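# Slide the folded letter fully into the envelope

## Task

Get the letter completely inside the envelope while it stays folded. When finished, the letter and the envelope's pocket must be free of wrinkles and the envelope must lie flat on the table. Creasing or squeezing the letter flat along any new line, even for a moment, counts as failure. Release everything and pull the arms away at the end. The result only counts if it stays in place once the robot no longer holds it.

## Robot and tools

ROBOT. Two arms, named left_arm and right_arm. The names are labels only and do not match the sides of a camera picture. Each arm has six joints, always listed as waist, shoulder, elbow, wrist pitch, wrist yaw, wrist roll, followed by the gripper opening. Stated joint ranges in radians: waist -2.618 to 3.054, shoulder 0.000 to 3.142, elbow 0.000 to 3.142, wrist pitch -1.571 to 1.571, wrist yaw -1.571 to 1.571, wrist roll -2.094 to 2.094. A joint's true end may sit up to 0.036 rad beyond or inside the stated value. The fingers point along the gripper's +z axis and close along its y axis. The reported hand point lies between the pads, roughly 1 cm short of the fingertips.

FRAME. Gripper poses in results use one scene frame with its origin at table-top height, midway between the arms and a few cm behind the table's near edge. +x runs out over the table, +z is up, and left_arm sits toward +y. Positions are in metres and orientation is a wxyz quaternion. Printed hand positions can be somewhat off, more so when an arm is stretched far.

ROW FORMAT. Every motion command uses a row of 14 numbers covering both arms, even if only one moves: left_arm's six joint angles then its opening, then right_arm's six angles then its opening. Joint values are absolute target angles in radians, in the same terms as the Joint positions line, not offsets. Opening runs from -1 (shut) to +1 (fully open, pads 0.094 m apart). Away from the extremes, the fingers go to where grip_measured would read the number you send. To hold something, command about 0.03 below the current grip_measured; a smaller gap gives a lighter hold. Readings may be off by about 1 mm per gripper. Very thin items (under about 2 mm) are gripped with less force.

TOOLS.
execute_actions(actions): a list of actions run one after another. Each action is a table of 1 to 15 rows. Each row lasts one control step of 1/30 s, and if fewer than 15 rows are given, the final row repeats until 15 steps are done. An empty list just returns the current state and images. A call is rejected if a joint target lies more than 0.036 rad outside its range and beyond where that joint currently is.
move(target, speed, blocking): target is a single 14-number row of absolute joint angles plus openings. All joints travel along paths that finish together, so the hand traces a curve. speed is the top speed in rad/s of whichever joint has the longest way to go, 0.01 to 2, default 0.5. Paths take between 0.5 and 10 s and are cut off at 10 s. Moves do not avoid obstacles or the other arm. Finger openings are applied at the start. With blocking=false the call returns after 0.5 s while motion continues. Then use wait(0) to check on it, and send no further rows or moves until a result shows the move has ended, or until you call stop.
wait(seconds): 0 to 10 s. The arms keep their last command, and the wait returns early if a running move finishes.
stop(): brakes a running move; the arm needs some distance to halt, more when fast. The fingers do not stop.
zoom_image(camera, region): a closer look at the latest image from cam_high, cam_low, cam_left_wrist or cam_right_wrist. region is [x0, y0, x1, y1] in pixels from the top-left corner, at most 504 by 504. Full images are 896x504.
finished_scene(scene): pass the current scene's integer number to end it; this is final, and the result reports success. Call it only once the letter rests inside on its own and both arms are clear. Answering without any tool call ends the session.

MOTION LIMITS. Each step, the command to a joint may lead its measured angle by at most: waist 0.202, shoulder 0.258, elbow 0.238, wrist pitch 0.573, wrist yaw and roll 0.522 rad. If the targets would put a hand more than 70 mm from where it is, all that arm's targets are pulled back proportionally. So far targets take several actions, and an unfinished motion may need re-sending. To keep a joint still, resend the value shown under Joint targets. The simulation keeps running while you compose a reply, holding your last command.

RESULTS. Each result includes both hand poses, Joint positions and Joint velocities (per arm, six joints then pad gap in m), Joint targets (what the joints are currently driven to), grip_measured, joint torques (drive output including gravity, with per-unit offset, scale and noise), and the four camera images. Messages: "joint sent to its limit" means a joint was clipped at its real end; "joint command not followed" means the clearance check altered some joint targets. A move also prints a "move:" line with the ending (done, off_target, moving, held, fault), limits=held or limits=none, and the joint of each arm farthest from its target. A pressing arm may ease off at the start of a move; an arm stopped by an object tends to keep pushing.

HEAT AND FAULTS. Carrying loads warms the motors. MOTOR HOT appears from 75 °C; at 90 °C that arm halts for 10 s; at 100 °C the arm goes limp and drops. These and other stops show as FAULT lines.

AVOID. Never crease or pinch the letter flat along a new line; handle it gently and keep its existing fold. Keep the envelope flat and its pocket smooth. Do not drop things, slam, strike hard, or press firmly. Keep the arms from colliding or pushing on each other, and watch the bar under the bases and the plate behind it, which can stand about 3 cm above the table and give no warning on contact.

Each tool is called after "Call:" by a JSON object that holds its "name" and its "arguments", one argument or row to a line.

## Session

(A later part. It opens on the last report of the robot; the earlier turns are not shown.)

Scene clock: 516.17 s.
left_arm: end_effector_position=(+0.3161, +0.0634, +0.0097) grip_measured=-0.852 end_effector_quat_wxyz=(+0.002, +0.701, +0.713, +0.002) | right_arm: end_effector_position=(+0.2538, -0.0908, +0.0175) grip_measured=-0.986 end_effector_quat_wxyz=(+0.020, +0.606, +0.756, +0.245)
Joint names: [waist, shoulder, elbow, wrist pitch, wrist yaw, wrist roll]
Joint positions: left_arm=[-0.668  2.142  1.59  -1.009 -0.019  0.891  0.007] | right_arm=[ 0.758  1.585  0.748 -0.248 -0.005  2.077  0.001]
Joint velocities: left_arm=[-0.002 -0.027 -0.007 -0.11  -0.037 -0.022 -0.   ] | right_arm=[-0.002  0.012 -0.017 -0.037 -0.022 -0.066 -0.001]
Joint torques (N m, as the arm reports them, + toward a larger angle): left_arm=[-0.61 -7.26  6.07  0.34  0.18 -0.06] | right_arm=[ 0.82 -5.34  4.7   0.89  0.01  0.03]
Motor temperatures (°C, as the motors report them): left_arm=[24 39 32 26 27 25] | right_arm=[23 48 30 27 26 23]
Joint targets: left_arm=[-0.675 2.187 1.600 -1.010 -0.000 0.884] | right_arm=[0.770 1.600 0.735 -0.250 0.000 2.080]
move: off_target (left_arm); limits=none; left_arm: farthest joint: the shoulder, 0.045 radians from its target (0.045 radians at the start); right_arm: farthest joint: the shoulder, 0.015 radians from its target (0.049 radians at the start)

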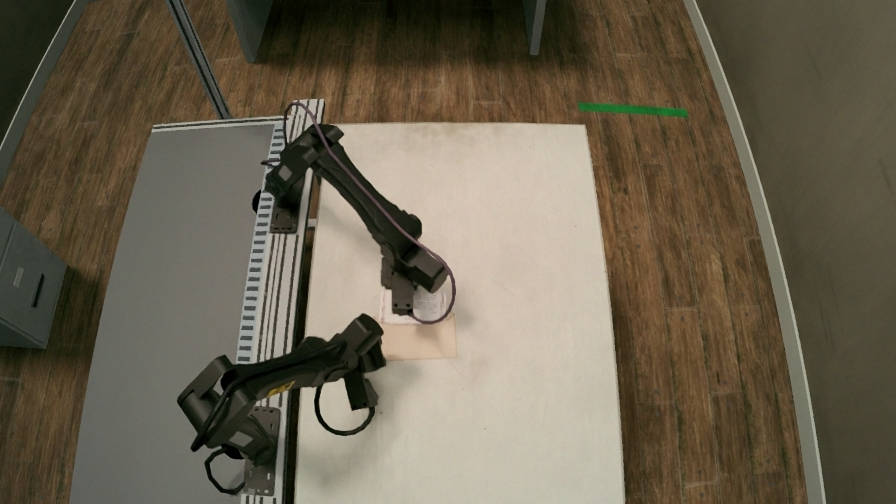

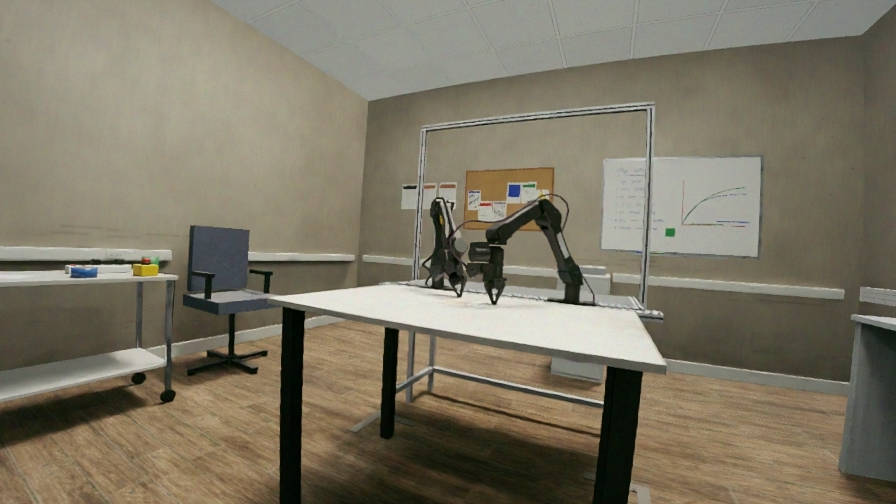

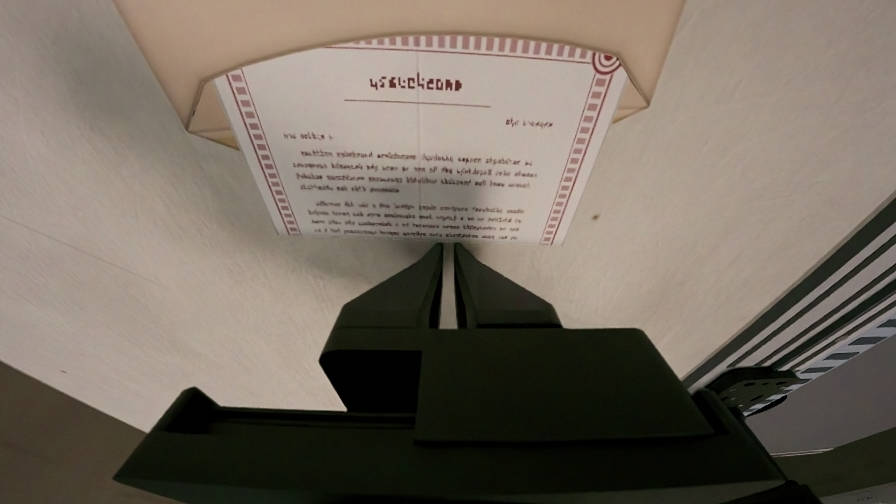

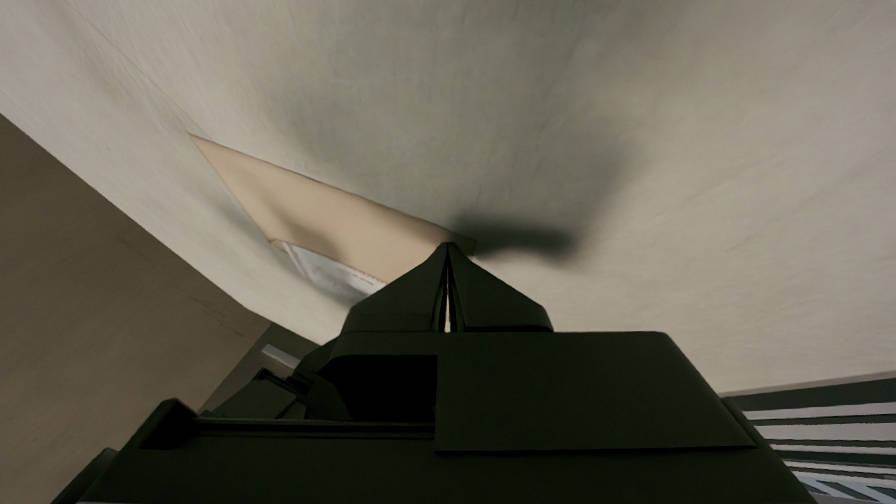

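Call:
{"name": "move", "arguments": {
  "target": [-0.675,2.187,1.6,-1.01,0,0.884,-0.85,0.78,1.61,0.785,-0.25,0,2.08,-1],
  "speed": 0.08
}}

Call:
{"name": "move", "arguments": {
  "target": [-0.675,2.187,1.6,-1.01,0,0.884,-0.85,0.78,1.70,0.785,-0.25,0,2.08,-1],
  "speed": 0.06
}}

Scene clock: 521.60 s.
left_arm: end_effector_position=(+0.3161, +0.0634, +0.0097) grip_measured=-0.852 end_effector_quat_wxyz=(+0.002, +0.701, +0.713, +0.002) | right_arm: end_effector_position=(+0.2526, -0.0894, +0.0175) grip_measured=-0.986 end_effector_quat_wxyz=(+0.019, +0.604, +0.758, +0.246)
Joint names: [waist, shoulder, elbow, wrist pitch, wrist yaw, wrist roll]
Joint positions: left_arm=[-0.668  2.142  1.59  -1.009 -0.019  0.891  0.007] | right_arm=[ 0.764  1.585  0.748 -0.248 -0.005  2.077  0.001]
Joint velocities: left_arm=[-0.002 -0.012 -0.012 -0.051 -0.051  0.022  0.   ] | right_arm=[-0.002 -0.017 -0.012  0.007  0.095 -0.022  0.001]
Joint torques (N m, as the arm reports them, + toward a larger angle): left_arm=[-0.61 -7.27  6.05  0.34  0.18 -0.07] | right_arm=[ 1.11 -4.67  8.16  0.89  0.02  0.03]
Motor temperatures (°C, as the motors report them): left_arm=[24 39 32 26 27 25] | right_arm=[23 47 30 27 26 23]
Joint targets: left_arm=[-0.675 2.187 1.600 -1.010 -0.000 0.884] | right_arm=[0.780 1.610 0.785 -0.250 -0.000 2.080]
move: off_target (left_arm, right_arm); limits=none; left_arm: farthest joint: the shoulder, 0.045 radians from its target (0.045 radians at the start); right_arm: farthest joint: the elbow, 0.037 radians from its target (0.037 radians at the start)

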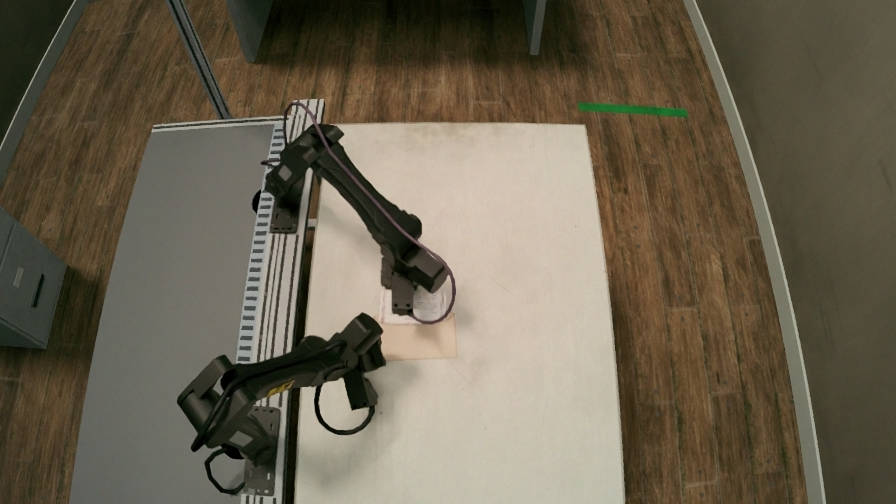

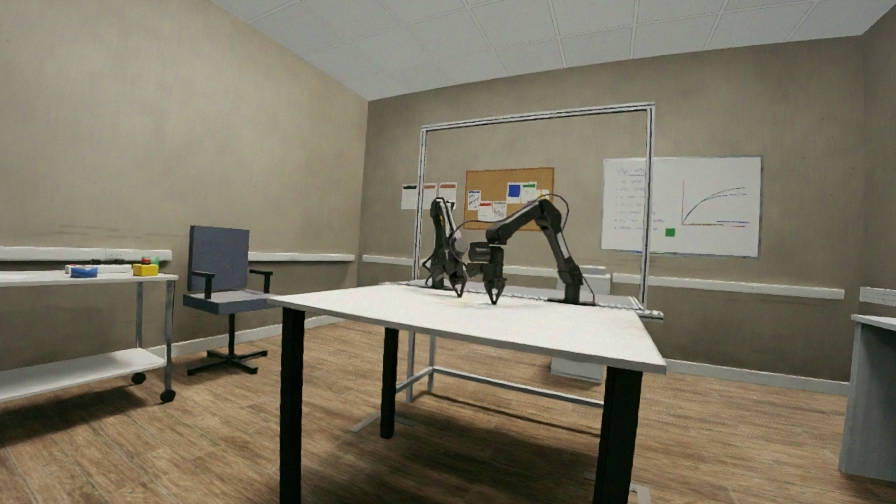

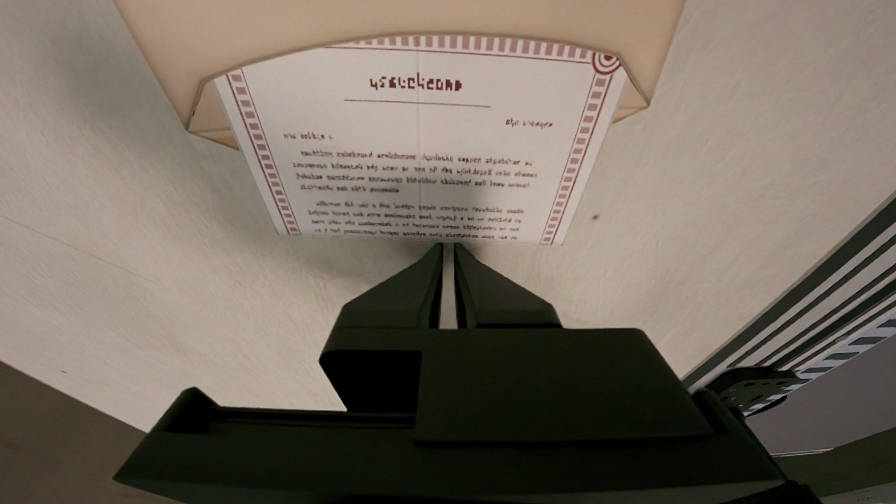

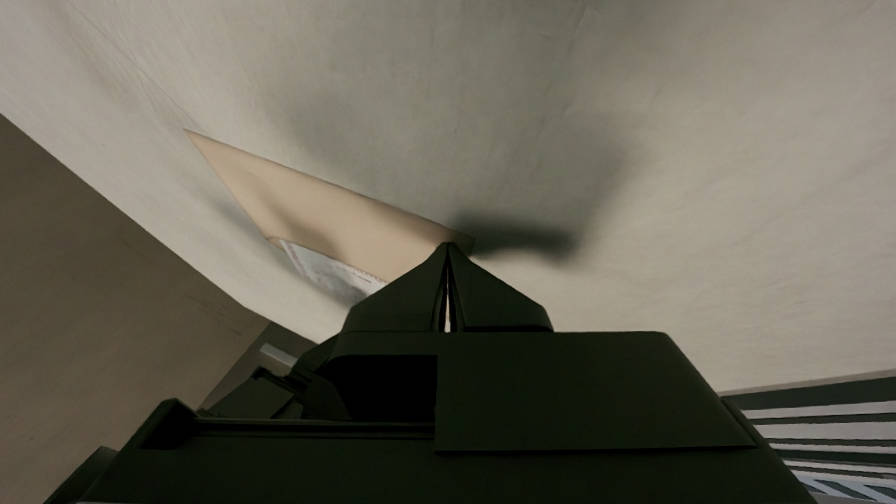

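Scene clock: 523.80 s.
left_arm: end_effector_position=(+0.3161, +0.0634, +0.0097) grip_measured=-0.852 end_effector_quat_wxyz=(+0.002, +0.701, +0.713, +0.002) | right_arm: end_effector_position=(+0.2668, -0.0763, +0.0160) grip_measured=-0.986 end_effector_quat_wxyz=(+0.022, +0.602, +0.754, +0.261)
Joint names: [waist, shoulder, elbow, wrist pitch, wrist yaw, wrist roll]
Joint positions: left_arm=[-0.668  2.142  1.59  -1.009 -0.019  0.891  0.007] | right_arm=[ 0.764  1.645  0.785 -0.193 -0.005  2.077  0.001]
Joint velocities: left_arm=[ 0.002  0.017 -0.022 -0.007  0.022 -0.081  0.001] | right_arm=[ 0.002 -0.007 -0.002  0.037 -0.081  0.007 -0.   ]
Joint torques (N m, as the arm reports them, + toward a larger angle): left_arm=[-0.62 -7.27  6.07  0.34  0.19 -0.06] | right_arm=[ 1.12 -2.68  5.52  0.44  0.02  0.03]
Motor temperatures (°C, as the motors report them): left_arm=[24 40 32 26 27 25] | right_arm=[23 46 30 27 26 23]
Joint targets: left_arm=[-0.675 2.187 1.600 -1.010 0.000 0.884] | right_arm=[0.780 1.700 0.785 -0.250 -0.000 2.080]
move: off_target (left_arm, right_arm); limits=none; left_arm: farthest joint: the shoulder, 0.045 radians from its target (0.045 radians at the start); right_arm: farthest joint: the wrist pitch, 0.057 radians from its target (0.002 radians at the start)

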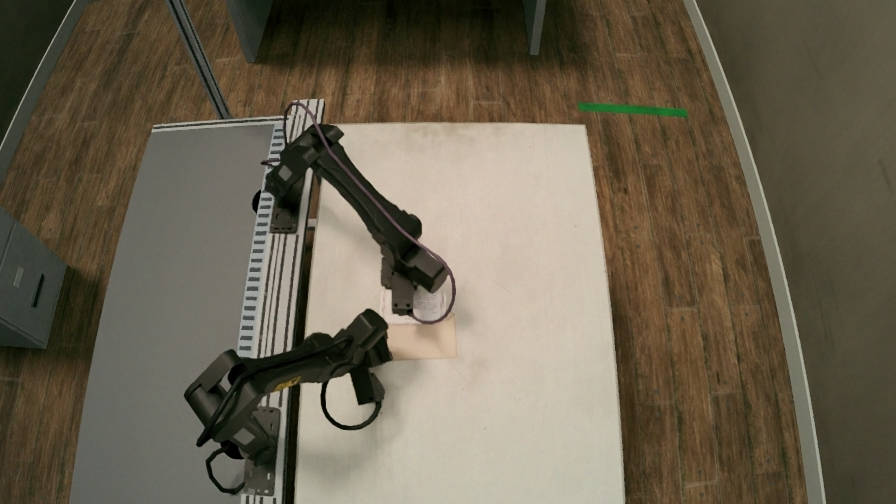

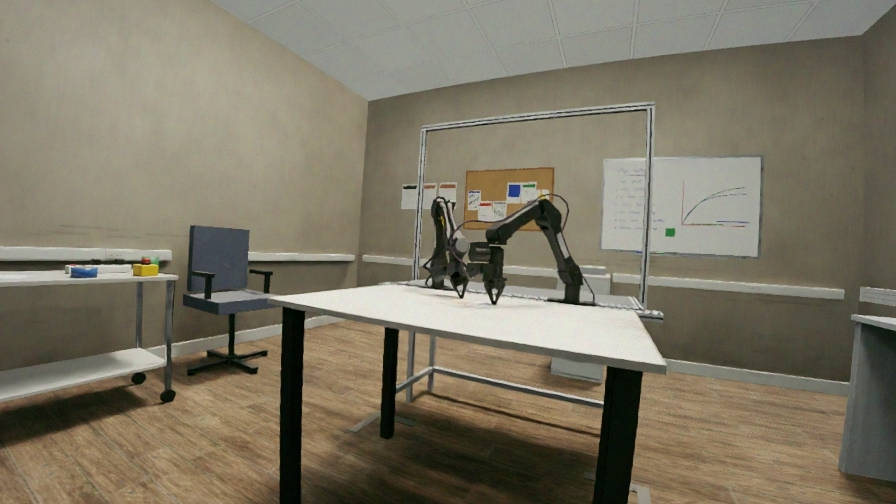

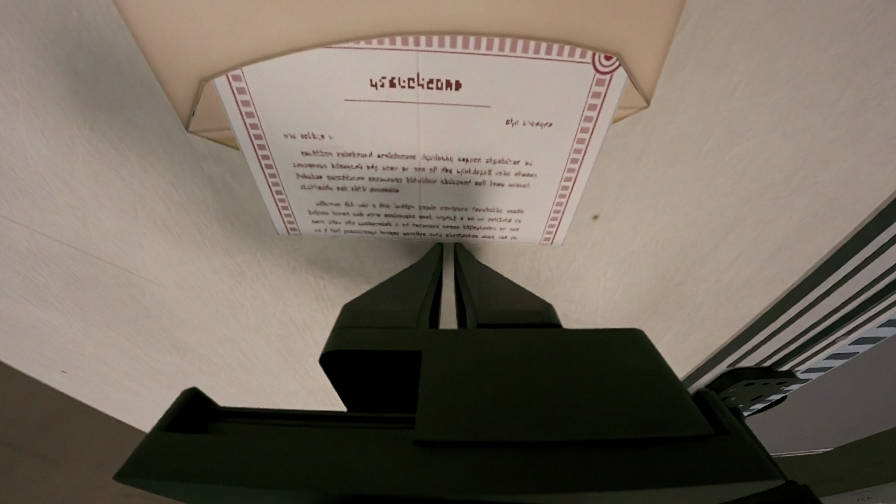

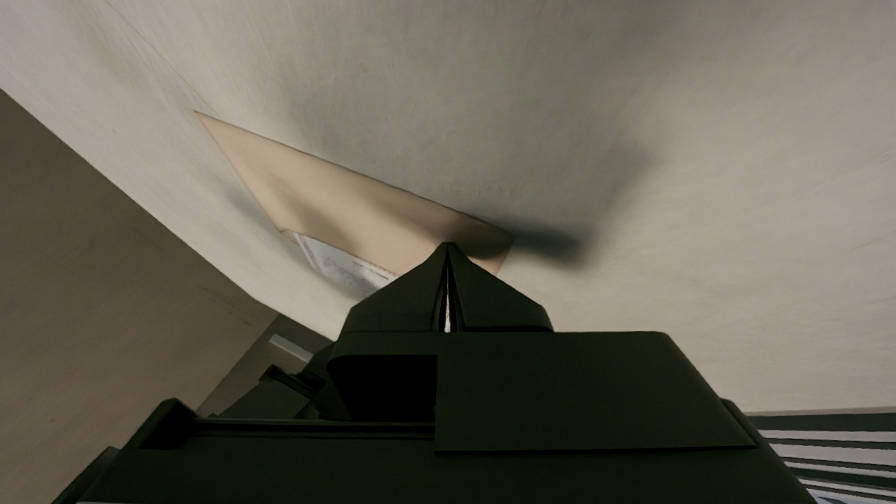

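Pinned. Push gently a little.

Call:
{"name": "execute_actions", "arguments": {
  "actions": [
    [[-0.684,2.193,1.61,-1.015,0,0.88,-0.85,0.78,1.685,0.785,-0.22,0,2.08,-1]],
    [[-0.690,2.203,1.627,-1.025,0,0.874,-0.85,0.78,1.685,0.785,-0.22,0,2.08,-1]],
    [[-0.696,2.214,1.645,-1.036,0,0.868,-0.85,0.78,1.685,0.785,-0.22,0,2.08,-1]]
  ]
}}

Scene clock: 529.93 s.
left_arm: end_effector_position=(+0.3167, +0.0557, +0.0098) grip_measured=-0.852 end_effector_quat_wxyz=(-0.002, +0.700, +0.714, +0.002) | right_arm: end_effector_position=(+0.2677, -0.0755, +0.0167) grip_measured=-0.986 end_effector_quat_wxyz=(+0.022, +0.602, +0.754, +0.263)
Joint names: [waist, shoulder, elbow, wrist pitch, wrist yaw, wrist roll]
Joint positions: left_arm=[-0.683  2.169  1.634 -1.034 -0.02   0.875  0.007] | right_arm=[ 0.764  1.645  0.785 -0.188 -0.005  2.077  0.001]
Joint velocities: left_arm=[-0.007 -0.007  0.022 -0.007  0.037 -0.022  0.   ] | right_arm=[-0.002 -0.017 -0.027 -0.007 -0.007  0.007  0.   ]
Joint torques (N m, as the arm reports them, + toward a larger angle): left_arm=[-1.27 -7.52  6.12  0.31  0.18 -0.05] | right_arm=[ 1.1  -4.    5.52  0.67  0.02  0.03]
Motor temperatures (°C, as the motors report them): left_arm=[24 39 32 26 27 25] | right_arm=[23 45 30 26 26 23]
Joint targets: left_arm=[-0.696 2.214 1.645 -1.036 -0.000 0.868] | right_arm=[0.780 1.685 0.785 -0.220 -0.000 2.080]

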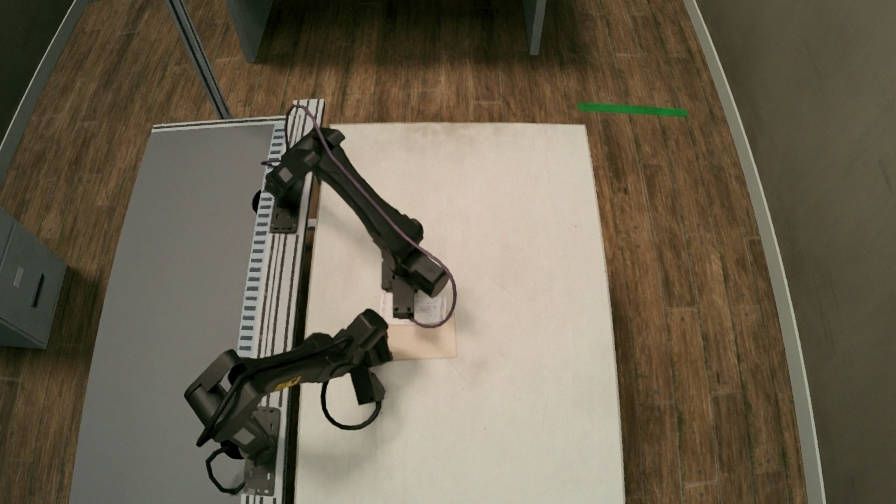

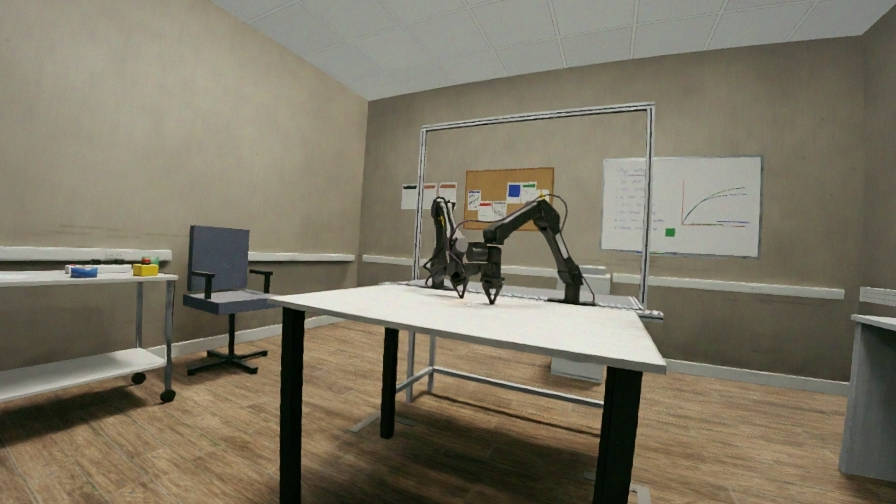

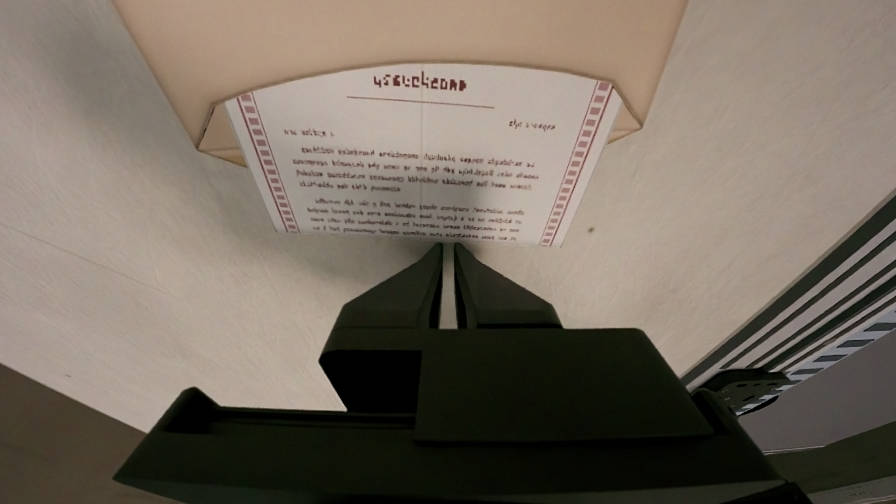

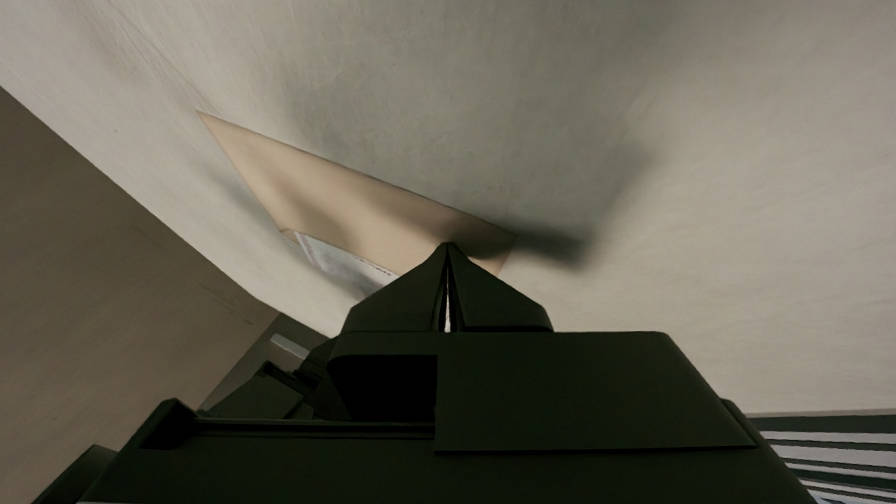

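Call:
{"name": "execute_actions", "arguments": {
  "actions": [
    [[-0.675,2.09,1.63,-1.02,0,0.87,-0.85,0.78,1.685,0.785,-0.22,0,2.08,-1]],
    [[-0.675,2.02,1.53,-0.98,0,0.87,-0.85,0.78,1.685,0.785,-0.22,0,2.08,-1]],
    [[-0.70,1.96,1.43,-0.955,0,0.86,-0.85,0.78,1.685,0.785,-0.22,0,2.08,-1]],
    [[-0.71,1.98,1.43,-0.955,0,0.85,-0.85,0.78,1.685,0.785,-0.22,0,2.08,-1]],
    [[-0.71,2.03,1.43,-0.955,0,0.85,-0.85,0.78,1.685,0.785,-0.22,0,2.08,-1]],
    [[-0.71,2.08,1.45,-0.955,0,0.85,-0.85,0.78,1.685,0.785,-0.22,0,2.08,-1]]
  ]
}}

Scene clock: 538.23 s.
left_arm: end_effector_position=(+0.2873, +0.0686, +0.0098) grip_measured=-0.852 end_effector_quat_wxyz=(+0.002, +0.701, +0.713, -0.001) | right_arm: end_effector_position=(+0.2677, -0.0755, +0.0167) grip_measured=-0.986 end_effector_quat_wxyz=(+0.022, +0.602, +0.754, +0.263)
Joint names: [waist, shoulder, elbow, wrist pitch, wrist yaw, wrist roll]
Joint positions: left_arm=[-0.702  2.049  1.445 -0.957 -0.014  0.857  0.007] | right_arm=[ 0.764  1.645  0.785 -0.188 -0.005  2.077  0.001]
Joint velocities: left_arm=[-0.002 -0.002 -0.002 -0.007 -0.051 -0.037 -0.001] | right_arm=[-0.022 -0.007 -0.012 -0.051  0.022 -0.007  0.001]
Joint torques (N m, as the arm reports them, + toward a larger angle): left_arm=[-0.78 -7.4   5.59  0.37  0.12 -0.06] | right_arm=[ 1.12 -4.01  5.52  0.67  0.02  0.03]
Motor temperatures (°C, as the motors report them): left_arm=[24 40 32 26 27 25] | right_arm=[23 44 30 26 26 23]
Joint targets: left_arm=[-0.710 2.080 1.450 -0.955 0.000 0.850] | right_arm=[0.780 1.685 0.785 -0.220 -0.000 2.080]

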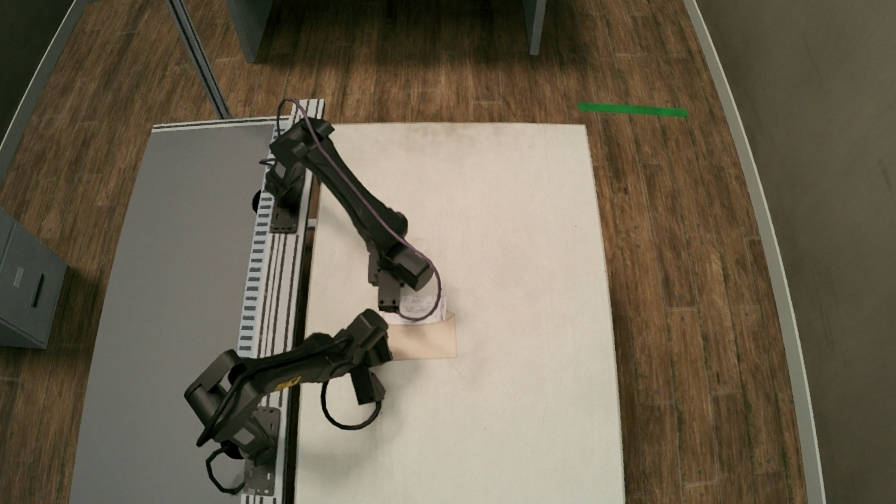

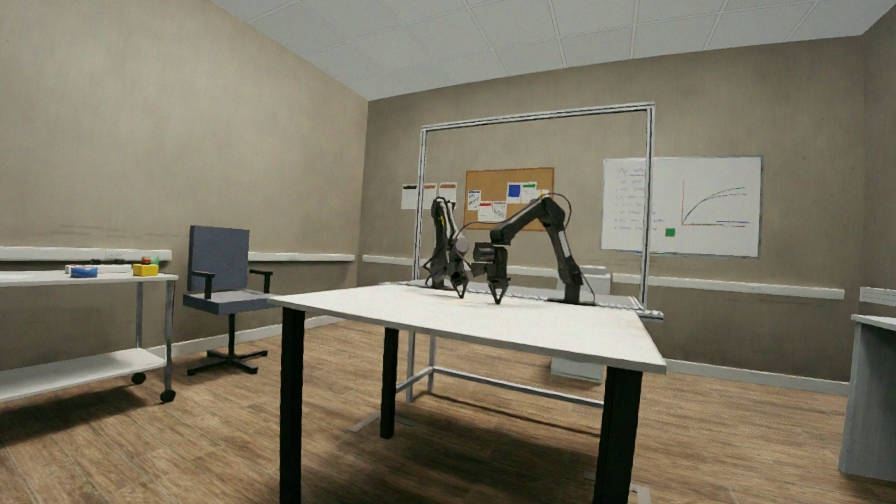

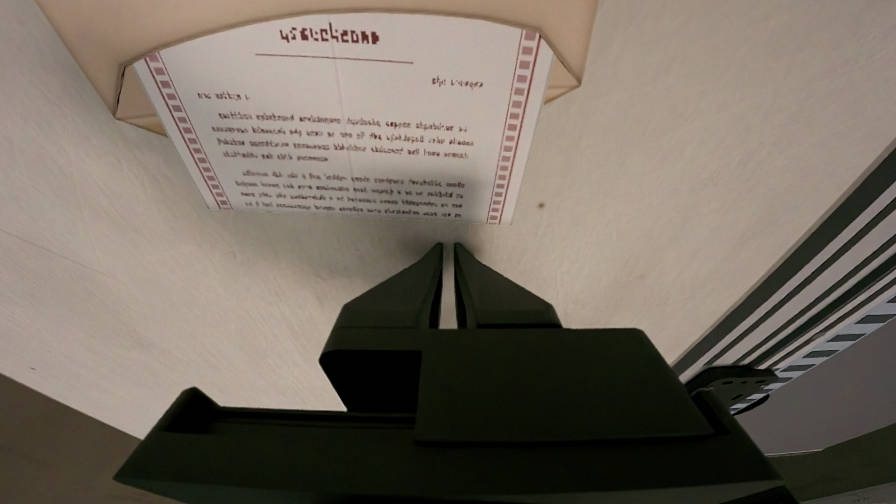

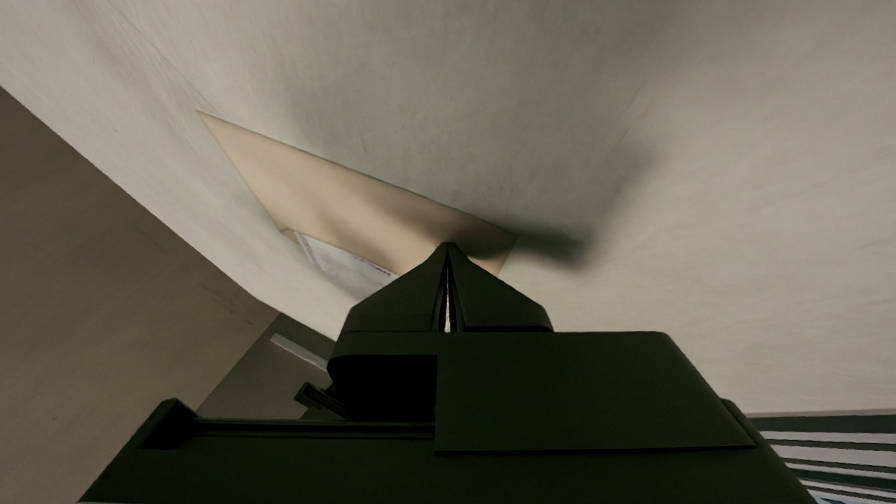

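Call:
{"name": "execute_actions", "arguments": {
  "actions": [
    [[-0.72,2.10,1.47,-0.958,0,0.84,-0.85,0.78,1.685,0.785,-0.22,0,2.08,-1]],
    [[-0.727,2.11,1.485,-0.96,0,0.833,-0.85,0.78,1.685,0.785,-0.22,0,2.08,-1]],
    [[-0.734,2.12,1.50,-0.963,0,0.826,-0.85,0.78,1.685,0.785,-0.22,0,2.08,-1]],
    [[-0.741,2.13,1.515,-0.968,0,0.82,-0.85,0.78,1.685,0.785,-0.22,0,2.08,-1]],
    [[-0.748,2.14,1.53,-0.974,0,0.813,-0.85,0.78,1.685,0.785,-0.22,0,2.08,-1]]
  ]
}}

Scene clock: 545.30 s.
left_arm: end_effector_position=(+0.2901, +0.0496, +0.0097) grip_measured=-0.852 end_effector_quat_wxyz=(+0.004, +0.700, +0.715, +0.000) | right_arm: end_effector_position=(+0.2677, -0.0755, +0.0167) grip_measured=-0.986 end_effector_quat_wxyz=(+0.022, +0.602, +0.754, +0.263)
Joint names: [waist, shoulder, elbow, wrist pitch, wrist yaw, wrist roll]
Joint positions: left_arm=[-0.735  2.098  1.519 -0.978 -0.015  0.821  0.007] | right_arm=[ 0.764  1.645  0.785 -0.188 -0.005  2.077  0.001]
Joint velocities: left_arm=[ 0.002  0.012 -0.012 -0.007  0.007 -0.007 -0.   ] | right_arm=[-0.012 -0.002  0.007  0.007 -0.051 -0.066  0.002]
Joint torques (N m, as the arm reports them, + toward a larger angle): left_arm=[-1.24 -7.11  6.12  0.41  0.15 -0.07] | right_arm=[ 1.11 -4.    5.51  0.67  0.02  0.03]
Motor temperatures (°C, as the motors report them): left_arm=[24 40 32 26 27 25] | right_arm=[23 43 30 26 26 23]
Joint targets: left_arm=[-0.748 2.140 1.530 -0.974 0.000 0.813] | right_arm=[0.780 1.685 0.785 -0.220 0.000 2.080]

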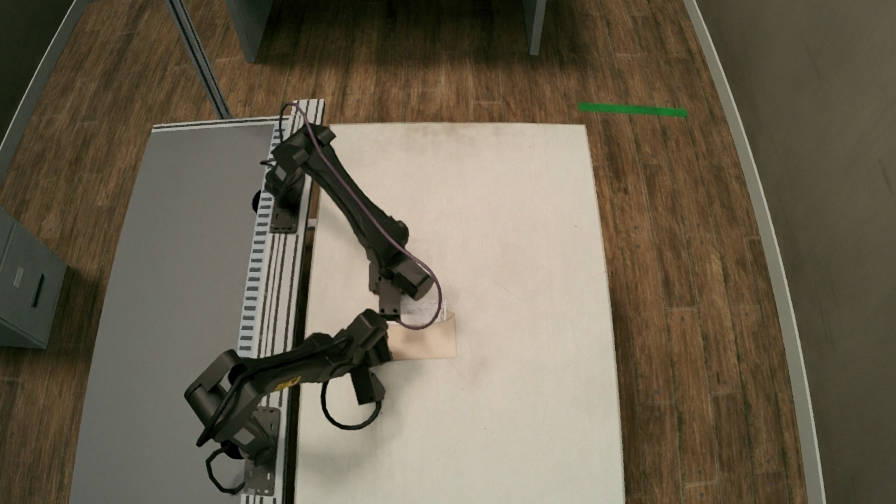

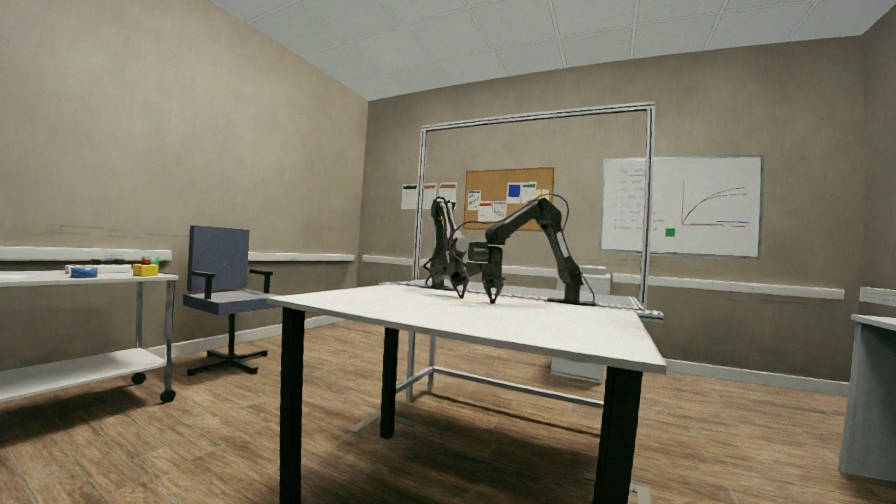

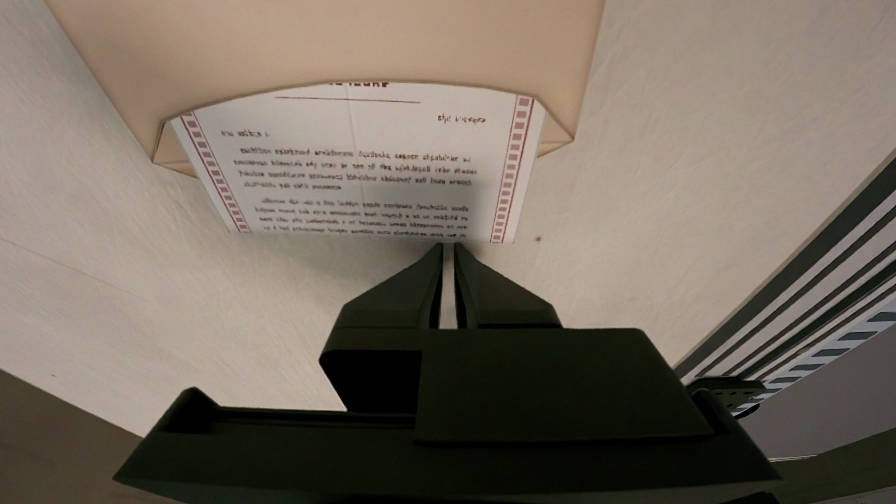

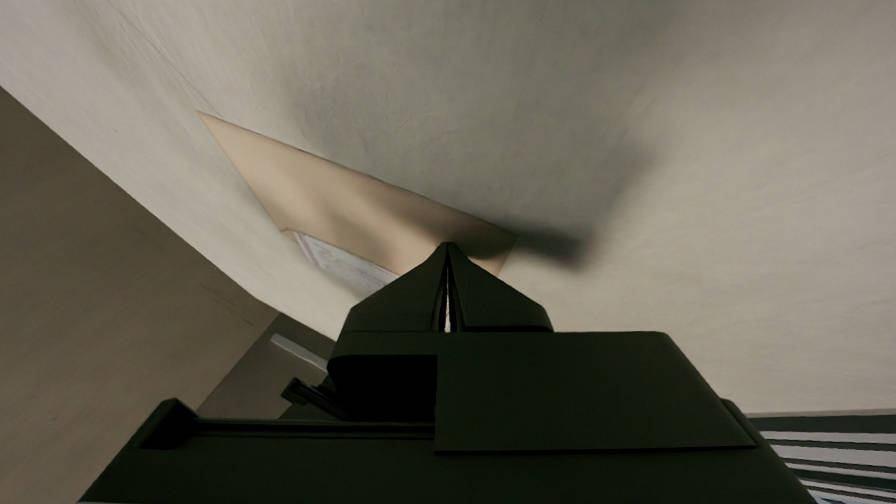

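Slowly straightening; continue.

Call:
{"name": "execute_actions", "arguments": {
  "actions": [
    [[-0.754,2.151,1.547,-0.982,0,0.807,-0.85,0.78,1.685,0.785,-0.22,0,2.08,-1]],
    [[-0.76,2.162,1.564,-0.99,0,0.80,-0.85,0.78,1.685,0.785,-0.22,0,2.08,-1]],
    [[-0.766,2.174,1.582,-0.998,0,0.794,-0.85,0.78,1.685,0.785,-0.22,0,2.08,-1]],
    [[-0.772,2.187,1.602,-1.01,0,0.788,-0.85,0.78,1.685,0.785,-0.22,0,2.08,-1]]
  ]
}}

Scene clock: 551.57 s.
left_arm: end_effector_position=(+0.2920, +0.0351, +0.0097) grip_measured=-0.852 end_effector_quat_wxyz=(+0.001, +0.699, +0.715, +0.001) | right_arm: end_effector_position=(+0.2677, -0.0755, +0.0167) grip_measured=-0.986 end_effector_quat_wxyz=(+0.022, +0.602, +0.754, +0.263)
Joint names: [waist, shoulder, elbow, wrist pitch, wrist yaw, wrist roll]
Joint positions: left_arm=[-0.759  2.144  1.591 -1.01  -0.016  0.795  0.007] | right_arm=[ 0.764  1.645  0.785 -0.188 -0.005  2.077  0.001]
Joint velocities: left_arm=[-0.002 -0.002 -0.022 -0.11   0.037 -0.022  0.   ] | right_arm=[ 0.017 -0.002 -0.007  0.022  0.022 -0.022 -0.001]
Joint torques (N m, as the arm reports them, + toward a larger angle): left_arm=[-1.24 -7.41  6.15  0.34  0.13 -0.08] | right_arm=[ 1.11 -4.    5.52  0.67  0.02  0.03]
Motor temperatures (°C, as the motors report them): left_arm=[24 39 32 26 27 25] | right_arm=[23 42 30 26 26 23]
Joint targets: left_arm=[-0.772 2.187 1.602 -1.010 -0.000 0.788] | right_arm=[0.780 1.685 0.785 -0.220 -0.000 2.080]

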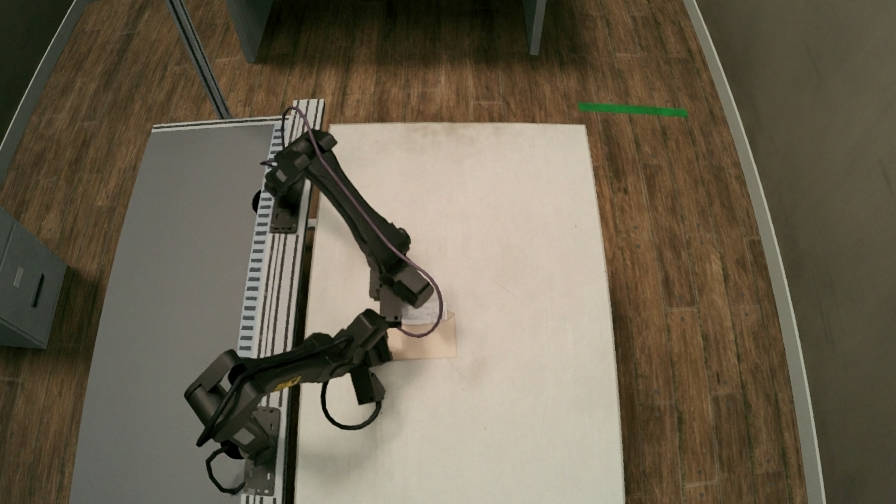

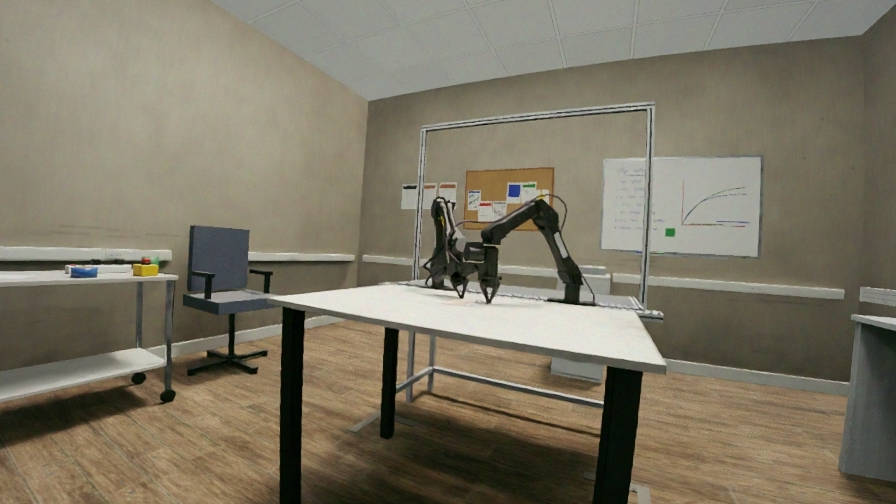

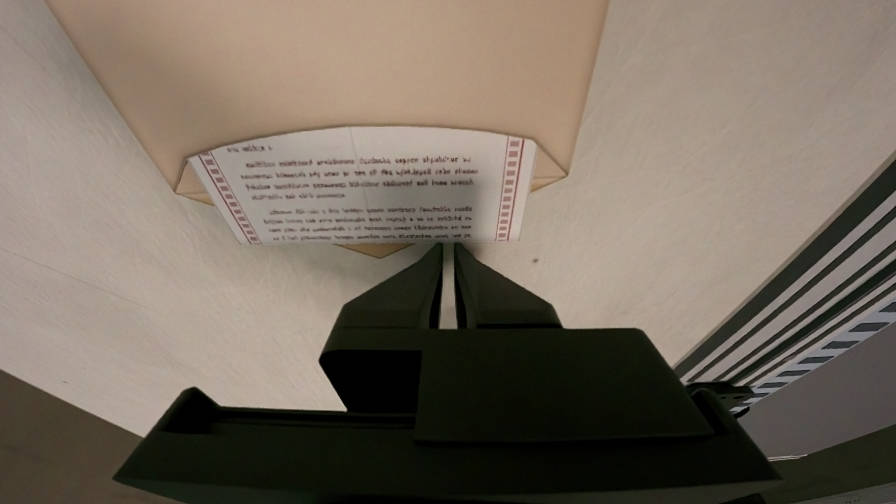

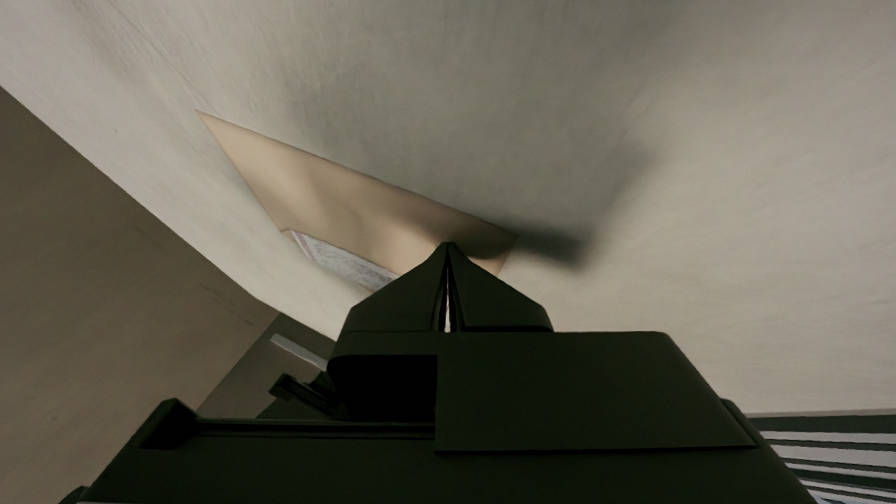

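Call:
{"name": "execute_actions", "arguments": {
  "actions": [
    [[-0.75,2.07,1.6,-1.01,0,0.80,-0.85,0.78,1.685,0.785,-0.22,0,2.08,-1]],
    [[-0.72,2.11,1.67,-1.05,0,0.83,-0.85,0.78,1.685,0.785,-0.22,0,2.08,-1]],
    [[-0.703,2.15,1.73,-1.08,0,0.855,-0.85,0.78,1.685,0.785,-0.22,0,2.08,-1]],
    [[-0.703,2.19,1.73,-1.08,0,0.855,-0.85,0.78,1.685,0.785,-0.22,0,2.08,-1]],
    [[-0.703,2.21,1.73,-1.08,0,0.855,-0.85,0.78,1.685,0.785,-0.22,0,2.08,-1]]
  ]
}}

Scene clock: 562.73 s.
left_arm: end_effector_position=(+0.3210, +0.0375, +0.0197) grip_measured=-0.852 end_effector_quat_wxyz=(+0.010, +0.699, +0.715, -0.001) | right_arm: end_effector_position=(+0.2677, -0.0755, +0.0167) grip_measured=-0.986 end_effector_quat_wxyz=(+0.022, +0.602, +0.754, +0.263)
Joint names: [waist, shoulder, elbow, wrist pitch, wrist yaw, wrist roll]
Joint positions: left_arm=[-0.707  2.194  1.714 -1.066 -0.012  0.848  0.007] | right_arm=[ 0.764  1.645  0.785 -0.188 -0.005  2.077  0.001]
Joint velocities: left_arm=[0.012 0.017 0.012 0.022 0.022 0.037 0.   ] | right_arm=[-0.012  0.002  0.012  0.037 -0.022  0.022  0.   ]
Joint torques (N m, as the arm reports them, + toward a larger angle): left_arm=[ 0.3  -9.51  6.66  0.22  0.11  0.07] | right_arm=[ 1.12 -4.    5.53  0.67  0.02  0.03]
Motor temperatures (°C, as the motors report them): left_arm=[24 40 32 26 27 25] | right_arm=[23 42 30 26 26 23]
Joint targets: left_arm=[-0.703 2.210 1.730 -1.080 0.000 0.855] | right_arm=[0.780 1.685 0.785 -0.220 0.000 2.080]

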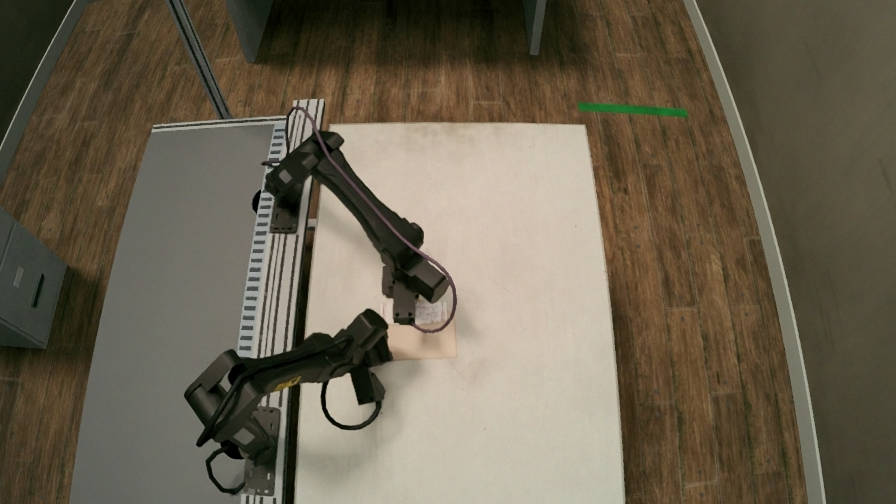

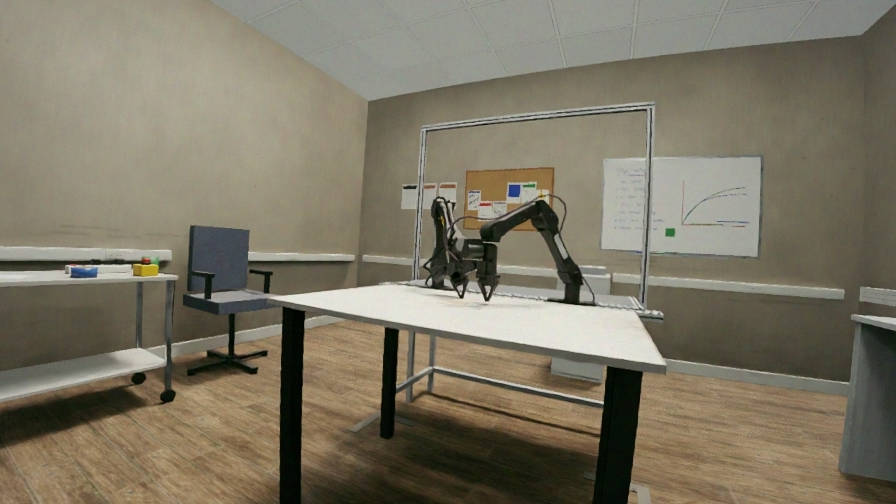

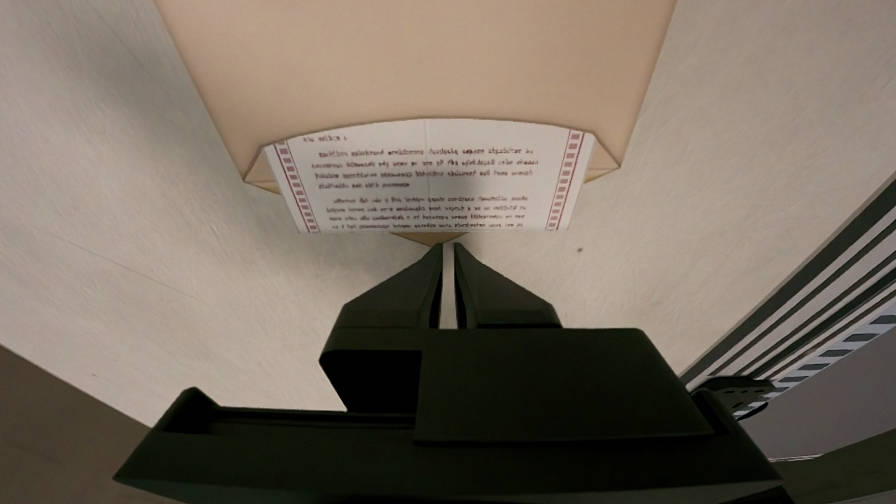

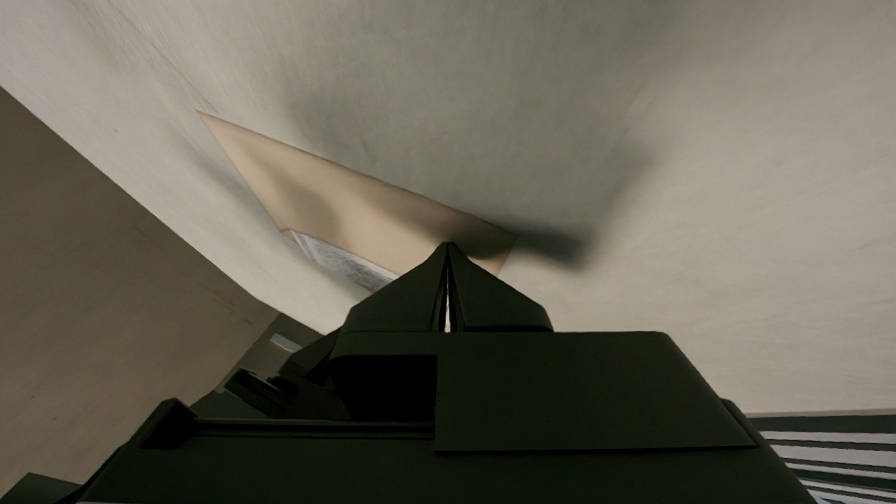

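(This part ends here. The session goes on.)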